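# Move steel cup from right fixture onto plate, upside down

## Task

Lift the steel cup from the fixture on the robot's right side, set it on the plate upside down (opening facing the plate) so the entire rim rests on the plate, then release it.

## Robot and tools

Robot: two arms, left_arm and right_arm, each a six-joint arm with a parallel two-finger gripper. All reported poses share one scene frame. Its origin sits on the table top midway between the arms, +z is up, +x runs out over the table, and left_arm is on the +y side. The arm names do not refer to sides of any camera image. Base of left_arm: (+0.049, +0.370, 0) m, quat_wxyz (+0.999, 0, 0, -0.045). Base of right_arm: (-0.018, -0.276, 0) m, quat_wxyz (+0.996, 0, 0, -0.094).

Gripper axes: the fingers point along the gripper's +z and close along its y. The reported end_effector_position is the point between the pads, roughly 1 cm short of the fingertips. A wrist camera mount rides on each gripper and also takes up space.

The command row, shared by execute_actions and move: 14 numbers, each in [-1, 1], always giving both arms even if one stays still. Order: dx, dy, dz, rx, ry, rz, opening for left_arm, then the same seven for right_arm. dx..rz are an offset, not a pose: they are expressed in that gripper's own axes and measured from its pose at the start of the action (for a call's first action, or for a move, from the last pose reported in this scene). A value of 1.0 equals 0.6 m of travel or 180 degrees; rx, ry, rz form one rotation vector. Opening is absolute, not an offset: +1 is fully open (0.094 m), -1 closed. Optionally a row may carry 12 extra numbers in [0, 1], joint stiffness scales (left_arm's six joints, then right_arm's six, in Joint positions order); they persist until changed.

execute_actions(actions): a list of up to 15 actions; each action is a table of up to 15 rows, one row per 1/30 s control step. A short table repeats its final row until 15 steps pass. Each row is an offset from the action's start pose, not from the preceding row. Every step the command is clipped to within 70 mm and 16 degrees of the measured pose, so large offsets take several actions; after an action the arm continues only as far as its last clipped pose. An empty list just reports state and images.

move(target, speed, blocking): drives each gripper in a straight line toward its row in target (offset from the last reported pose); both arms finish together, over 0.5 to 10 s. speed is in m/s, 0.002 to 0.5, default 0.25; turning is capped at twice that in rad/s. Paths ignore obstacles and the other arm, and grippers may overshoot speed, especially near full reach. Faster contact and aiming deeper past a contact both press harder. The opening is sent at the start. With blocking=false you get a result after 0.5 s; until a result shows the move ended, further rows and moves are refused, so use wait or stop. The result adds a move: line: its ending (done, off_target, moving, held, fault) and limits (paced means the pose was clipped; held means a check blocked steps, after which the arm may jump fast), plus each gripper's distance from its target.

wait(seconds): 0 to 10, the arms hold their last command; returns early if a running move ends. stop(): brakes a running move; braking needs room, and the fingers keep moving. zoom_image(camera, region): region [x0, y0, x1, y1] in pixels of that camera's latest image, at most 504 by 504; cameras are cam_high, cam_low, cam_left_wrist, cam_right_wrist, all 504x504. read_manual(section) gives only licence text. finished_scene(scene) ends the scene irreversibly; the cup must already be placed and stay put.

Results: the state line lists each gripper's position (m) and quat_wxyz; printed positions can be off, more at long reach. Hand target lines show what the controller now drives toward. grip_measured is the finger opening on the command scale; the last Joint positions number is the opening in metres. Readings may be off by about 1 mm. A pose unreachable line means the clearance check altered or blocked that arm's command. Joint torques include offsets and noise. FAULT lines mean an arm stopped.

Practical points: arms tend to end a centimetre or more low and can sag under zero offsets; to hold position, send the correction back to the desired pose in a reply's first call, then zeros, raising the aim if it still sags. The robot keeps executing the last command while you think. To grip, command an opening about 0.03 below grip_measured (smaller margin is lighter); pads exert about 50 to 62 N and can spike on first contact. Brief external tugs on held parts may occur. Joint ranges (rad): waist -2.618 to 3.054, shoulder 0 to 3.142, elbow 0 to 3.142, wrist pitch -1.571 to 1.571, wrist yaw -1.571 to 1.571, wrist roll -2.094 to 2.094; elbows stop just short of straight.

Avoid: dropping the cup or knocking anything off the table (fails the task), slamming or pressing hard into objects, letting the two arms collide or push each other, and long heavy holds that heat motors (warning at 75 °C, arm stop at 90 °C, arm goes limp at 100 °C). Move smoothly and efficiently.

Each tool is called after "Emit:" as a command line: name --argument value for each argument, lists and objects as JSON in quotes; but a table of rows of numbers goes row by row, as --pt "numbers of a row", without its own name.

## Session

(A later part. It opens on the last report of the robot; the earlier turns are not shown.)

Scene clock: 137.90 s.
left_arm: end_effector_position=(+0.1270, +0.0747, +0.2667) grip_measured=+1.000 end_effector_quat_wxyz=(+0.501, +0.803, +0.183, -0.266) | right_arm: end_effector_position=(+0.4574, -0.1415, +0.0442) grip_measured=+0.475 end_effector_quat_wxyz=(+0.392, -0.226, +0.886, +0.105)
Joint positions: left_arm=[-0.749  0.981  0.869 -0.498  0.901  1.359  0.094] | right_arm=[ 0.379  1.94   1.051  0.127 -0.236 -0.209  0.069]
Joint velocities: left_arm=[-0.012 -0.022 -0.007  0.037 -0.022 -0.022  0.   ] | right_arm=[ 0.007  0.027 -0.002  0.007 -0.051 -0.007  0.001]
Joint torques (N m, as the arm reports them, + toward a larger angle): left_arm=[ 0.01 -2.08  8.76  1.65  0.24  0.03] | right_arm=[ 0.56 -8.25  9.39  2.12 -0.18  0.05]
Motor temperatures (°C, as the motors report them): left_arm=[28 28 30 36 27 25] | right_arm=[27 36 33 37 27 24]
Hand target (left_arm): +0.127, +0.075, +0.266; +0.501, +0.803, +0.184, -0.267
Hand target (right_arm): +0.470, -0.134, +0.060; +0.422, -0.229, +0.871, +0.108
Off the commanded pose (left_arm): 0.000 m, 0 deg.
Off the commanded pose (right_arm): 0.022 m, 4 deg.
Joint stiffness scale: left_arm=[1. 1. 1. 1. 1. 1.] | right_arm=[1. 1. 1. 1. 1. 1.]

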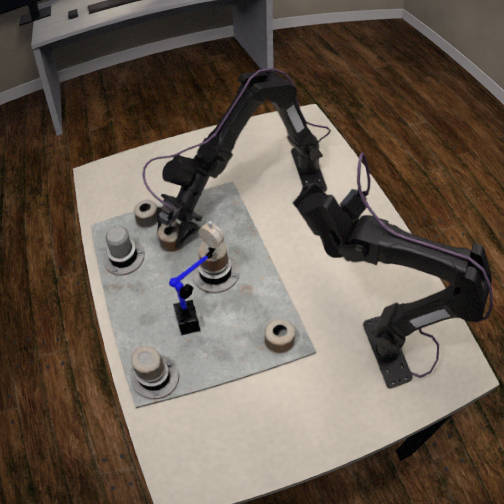

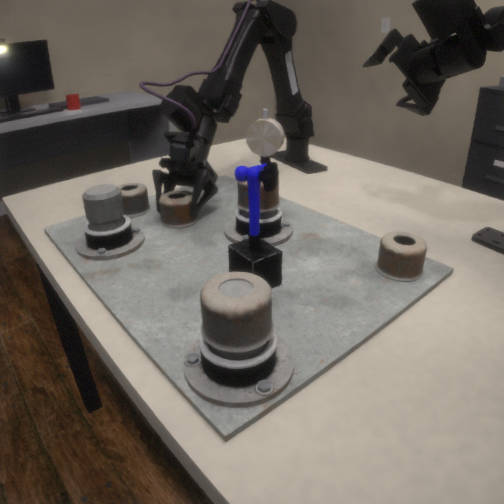

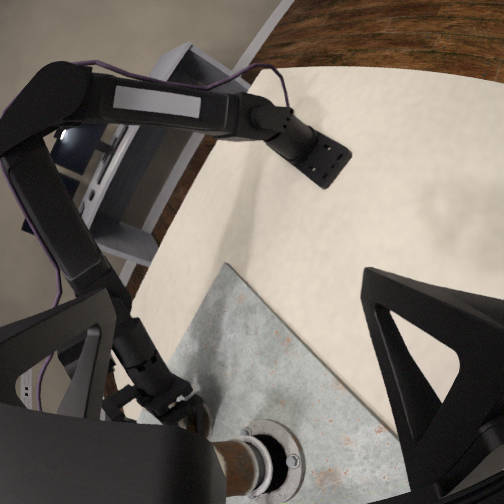

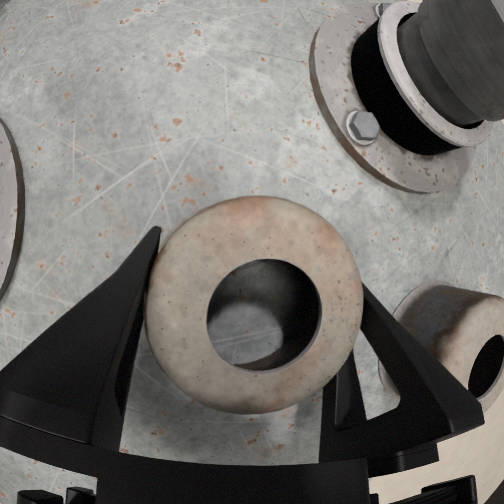

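Emit:
zoom_image --camera "cam_low" --region '[130, 160, 230, 240]'

Emit:
zoom_image --camera "cam_right_wrist" --region '[130, 180, 390, 440]'

Emit:
execute_actions --actions '[]'

Region (130, 160, 230, 240) of cam_low's 504x504 image, scaled by 5.040, with more detail than that image has; it fills the top 403 rows of this view, and the rest is white.

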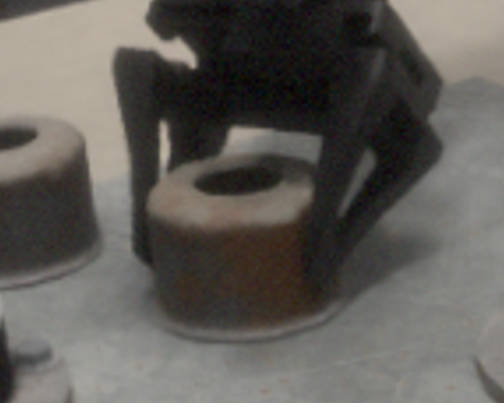

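Region (130, 180, 390, 440) of cam_right_wrist's 504x504 image, scaled by 1.938, with more detail than that image has.

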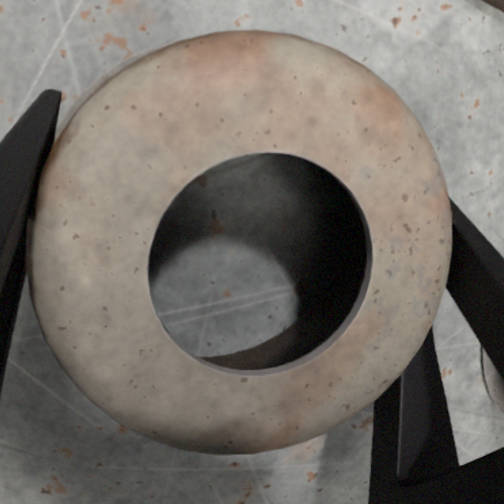

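Scene clock: 138.60 s.
left_arm: end_effector_position=(+0.1270, +0.0747, +0.2667) grip_measured=+1.000 end_effector_quat_wxyz=(+0.501, +0.803, +0.183, -0.266) | right_arm: end_effector_position=(+0.4575, -0.1415, +0.0442) grip_measured=+0.475 end_effector_quat_wxyz=(+0.392, -0.226, +0.886, +0.105)
Joint positions: left_arm=[-0.749  0.981  0.869 -0.498  0.901  1.359  0.094] | right_arm=[ 0.379  1.941  1.051  0.128 -0.236 -0.209  0.069]
Joint velocities: left_arm=[ 0.017 -0.002 -0.002 -0.037 -0.007 -0.022  0.   ] | right_arm=[-0.002 -0.007 -0.017  0.022 -0.037 -0.022 -0.   ]
Joint torques (N m, as the arm reports them, + toward a larger angle): left_arm=[ 0.01 -2.08  8.75  1.66  0.25  0.02] | right_arm=[ 0.59 -8.17  9.38  2.16 -0.18  0.05]
Motor temperatures (°C, as the motors report them): left_arm=[28 28 30 36 27 25] | right_arm=[27 36 33 37 27 24]
Hand target (left_arm): +0.127, +0.075, +0.266; +0.501, +0.803, +0.184, -0.267
Hand target (right_arm): +0.471, -0.134, +0.060; +0.422, -0.229, +0.871, +0.108
Off the commanded pose (left_arm): 0.000 m, 0 deg.
Off the commanded pose (right_arm): 0.022 m, 4 deg.
Joint stiffness scale: left_arm=[1. 1. 1. 1. 1. 1.] | right_arm=[1. 1. 1. 1. 1. 1.]

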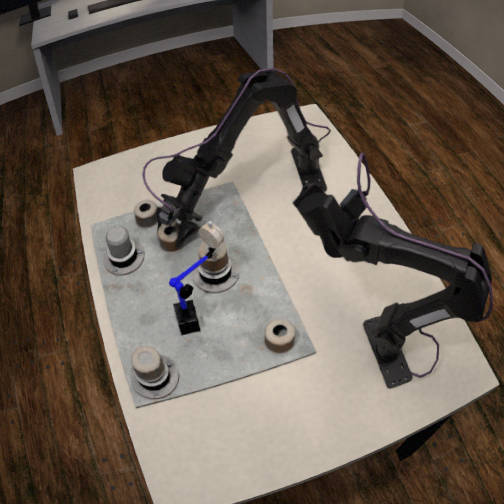

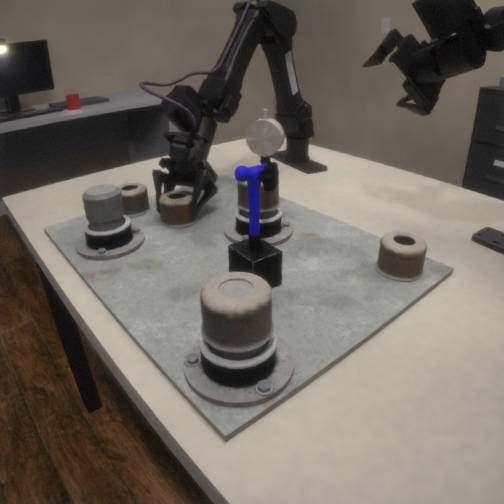

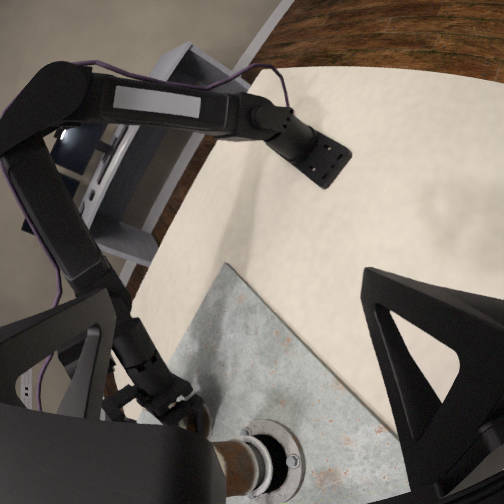

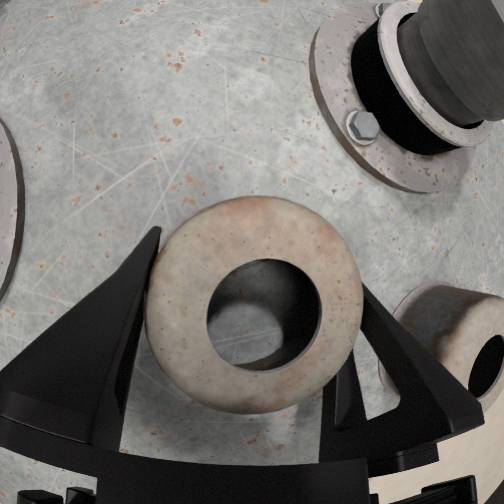

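Emit:
zoom_image --camera "cam_high" --region '[125, 185, 215, 265]'

Region (125, 185, 215, 265) of cam_high's 504x504 image, scaled by 5.600, with more detail than that image has.

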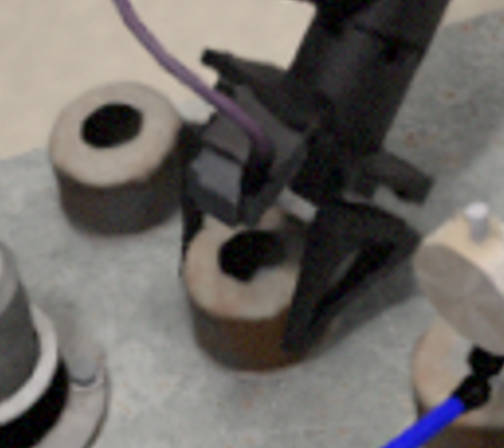

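Emit:
execute_actions --actions '[[[0,0,0,0,0,0,1,-0.0357,-0.0021,0.0027,0.0016,-0.0214,-0.0045,0.44],[0,0,0,0,0,0,1,-0.0354,-0.0039,0.0023,0.0022,-0.0214,-0.0041,0.455],[0,0,0,0,0,0,1,-0.0350,-0.0057,0.0019,0.0027,-0.0214,-0.0036,0.47],[0,0,0,0,0,0,1,-0.0346,-0.0075,0.0015,0.0032,-0.0214,-0.0031,0.485],[0,0,0,0,0,0,1,-0.0346,-0.0075,0.0015,0.0032,-0.0214,-0.0031,0.51],[0,0,0,0,0,0,1,-0.0346,-0.0075,0.0015,0.0032,-0.0214,-0.0031,0.57],[0,0,0,0,0,0,1,-0.0399,-0.0077,-0.0022,0.0037,-0.0238,-0.0037,0.66],[0,0,0,0,0,0,1,-0.0476,-0.0079,-0.0079,0.0044,-0.0273,-0.0045,0.76],[0,0,0,0,0,0,1,-0.0570,-0.0082,-0.0149,0.0053,-0.0317,-0.0055,0.84],[0,0,0,0,0,0,1,-0.0679,-0.0083,-0.0234,0.0063,-0.0368,-0.0068,0.9],[0,0,0,0,0,0,1,-0.0795,-0.0085,-0.0327,0.0075,-0.0423,-0.0081,0.9],[0,0,0,0,0,0,1,-0.0911,-0.0086,-0.0423,0.0086,-0.0479,-0.0094,0.9],[0,0,0,0,0,0,1,-0.1016,-0.0086,-0.0513,0.0096,-0.0530,-0.0106,0.9],[0,0,0,0,0,0,1,-0.1103,-0.0085,-0.0590,0.0105,-0.0573,-0.0117,0.9],[0,0,0,0,0,0,1,-0.1175,-0.0084,-0.0655,0.0112,-0.0609,-0.0125,0.9]]]'

Scene clock: 146.93 s.
left_arm: end_effector_position=(+0.1273, +0.0745, +0.2669) grip_measured=+1.000 end_effector_quat_wxyz=(+0.502, +0.802, +0.183, -0.265) | right_arm: end_effector_position=(+0.4637, -0.1403, +0.0743) grip_measured=+0.898 end_effector_quat_wxyz=(+0.426, -0.227, +0.870, +0.102)
Joint positions: left_arm=[-0.749  0.981  0.869 -0.495  0.9    1.359  0.094] | right_arm=[ 0.379  1.884  1.051  0.146 -0.236 -0.209  0.089]
Joint velocities: left_arm=[ 0.002 -0.017 -0.022 -0.022 -0.066 -0.007  0.   ] | right_arm=[-0.017 -0.535  0.002  0.037 -0.081 -0.051 -0.001]
Joint torques (N m, as the arm reports them, + toward a larger angle): left_arm=[ 0.01 -2.08  8.75  1.66  0.24  0.02] | right_arm=[ -0.13 -10.91   9.28   2.06  -0.19   0.06]
Motor temperatures (°C, as the motors report them): left_arm=[28 28 30 36 27 25] | right_arm=[27 35 33 37 27 24]
Hand target (left_arm): +0.127, +0.075, +0.267; +0.501, +0.803, +0.183, -0.266
Hand target (right_arm): +0.475, -0.138, +0.122; +0.480, -0.225, +0.841, +0.103
Off the commanded pose (left_arm): 0.000 m, 0 deg.
Off the commanded pose (right_arm): 0.050 m, 7 deg.
Joint stiffness scale: left_arm=[1. 1. 1. 1. 1. 1.] | right_arm=[1. 1. 1. 1. 1. 1.]

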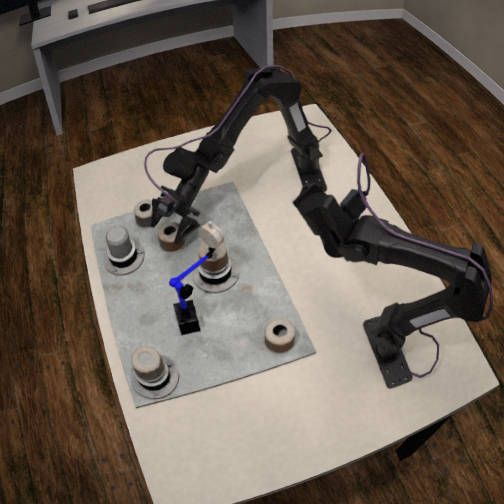

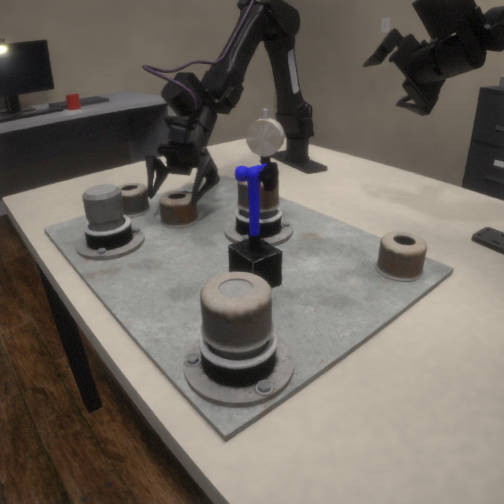

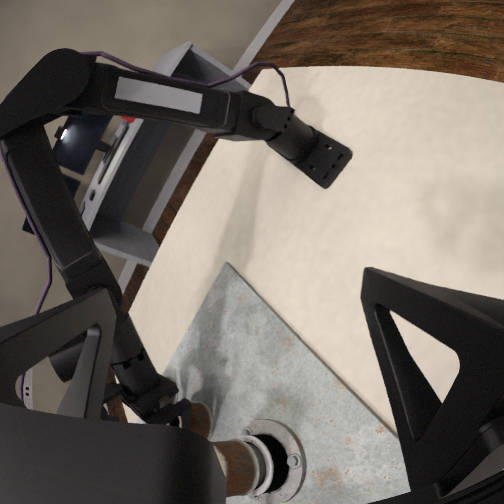

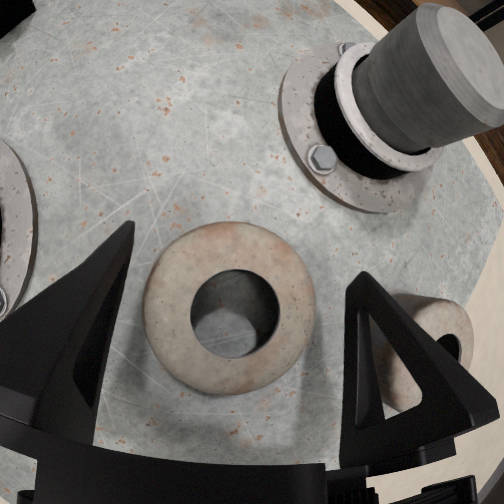

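The cup is released and the gripper is lifting away. I'll confirm the settled state before ending the scene.

Emit:
execute_actions --actions '[]'

Emit:
zoom_image --camera "cam_low" --region '[110, 140, 240, 250]'

Scene clock: 147.43 s.
left_arm: end_effector_position=(+0.1273, +0.0745, +0.2669) grip_measured=+1.000 end_effector_quat_wxyz=(+0.502, +0.802, +0.183, -0.265) | right_arm: end_effector_position=(+0.4691, -0.1393, +0.1051) grip_measured=+0.898 end_effector_quat_wxyz=(+0.461, -0.228, +0.852, +0.100)
Joint positions: left_arm=[-0.749  0.981  0.869 -0.495  0.9    1.359  0.094] | right_arm=[ 0.379  1.831  1.051  0.173 -0.236 -0.209  0.089]
Joint velocities: left_arm=[-0.017 -0.002  0.002  0.022 -0.007  0.037  0.   ] | right_arm=[-0.007 -0.012  0.002  0.022 -0.007 -0.007  0.001]
Joint torques (N m, as the arm reports them, + toward a larger angle): left_arm=[ 0.01 -2.08  8.75  1.66  0.24  0.03] | right_arm=[-0.17 -9.04  9.54  1.9  -0.18  0.07]
Motor temperatures (°C, as the motors report them): left_arm=[28 28 30 36 27 25] | right_arm=[27 35 33 37 27 24]
Hand target (left_arm): +0.127, +0.075, +0.267; +0.501, +0.803, +0.183, -0.266
Hand target (right_arm): +0.475, -0.138, +0.122; +0.480, -0.225, +0.841, +0.103
Off the commanded pose (left_arm): 0.000 m, 0 deg.
Off the commanded pose (right_arm): 0.019 m, 3 deg.
Joint stiffness scale: left_arm=[1. 1. 1. 1. 1. 1.] | right_arm=[1. 1. 1. 1. 1. 1.]

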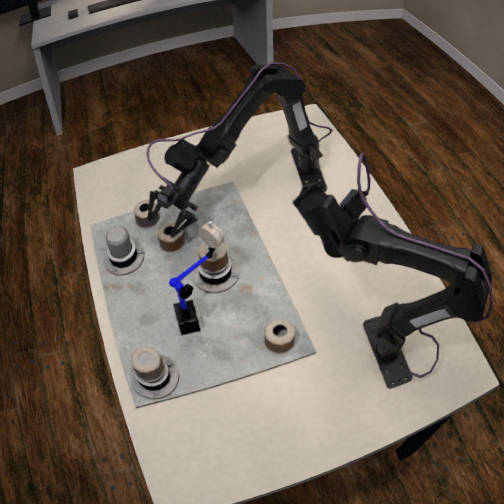

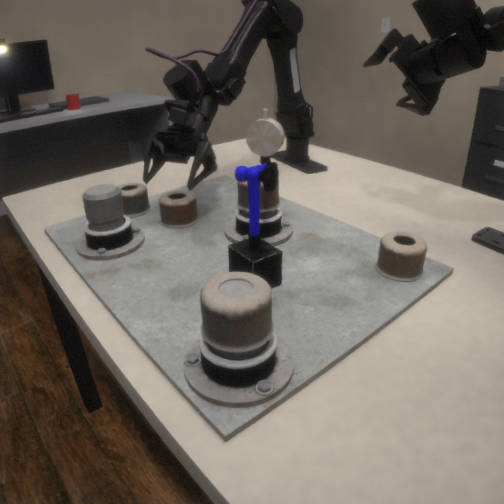

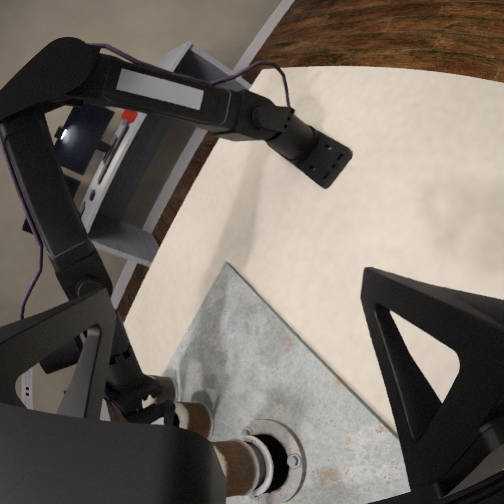

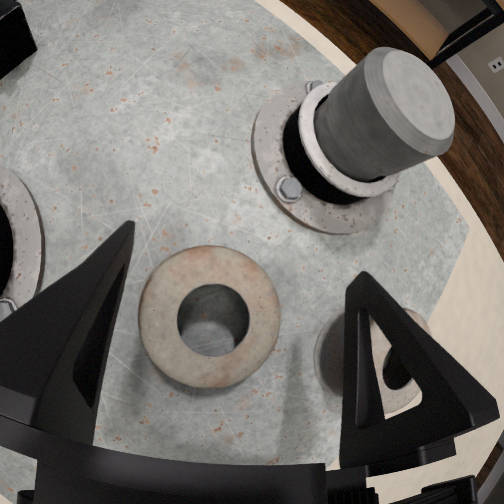

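Region (110, 140, 240, 250) of cam_low's 504x504 image, scaled by 3.877, with more detail than that image has; it fills the top 426 rows of this view, and the rest is white.

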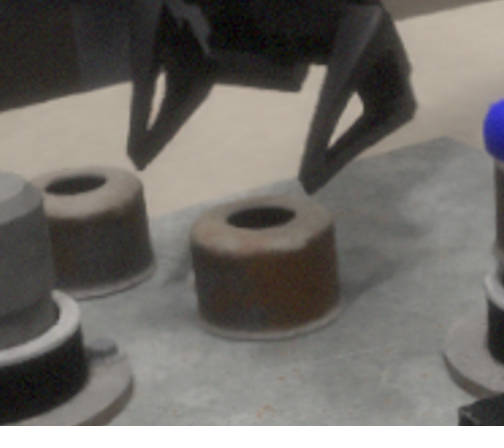

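The cup is standing mouth down and flat on the plate, clear of the fixtures. The gripper is open, above the cup and at rest.

Emit:
finished_scene --scene 2

The scene is finished: the task was done.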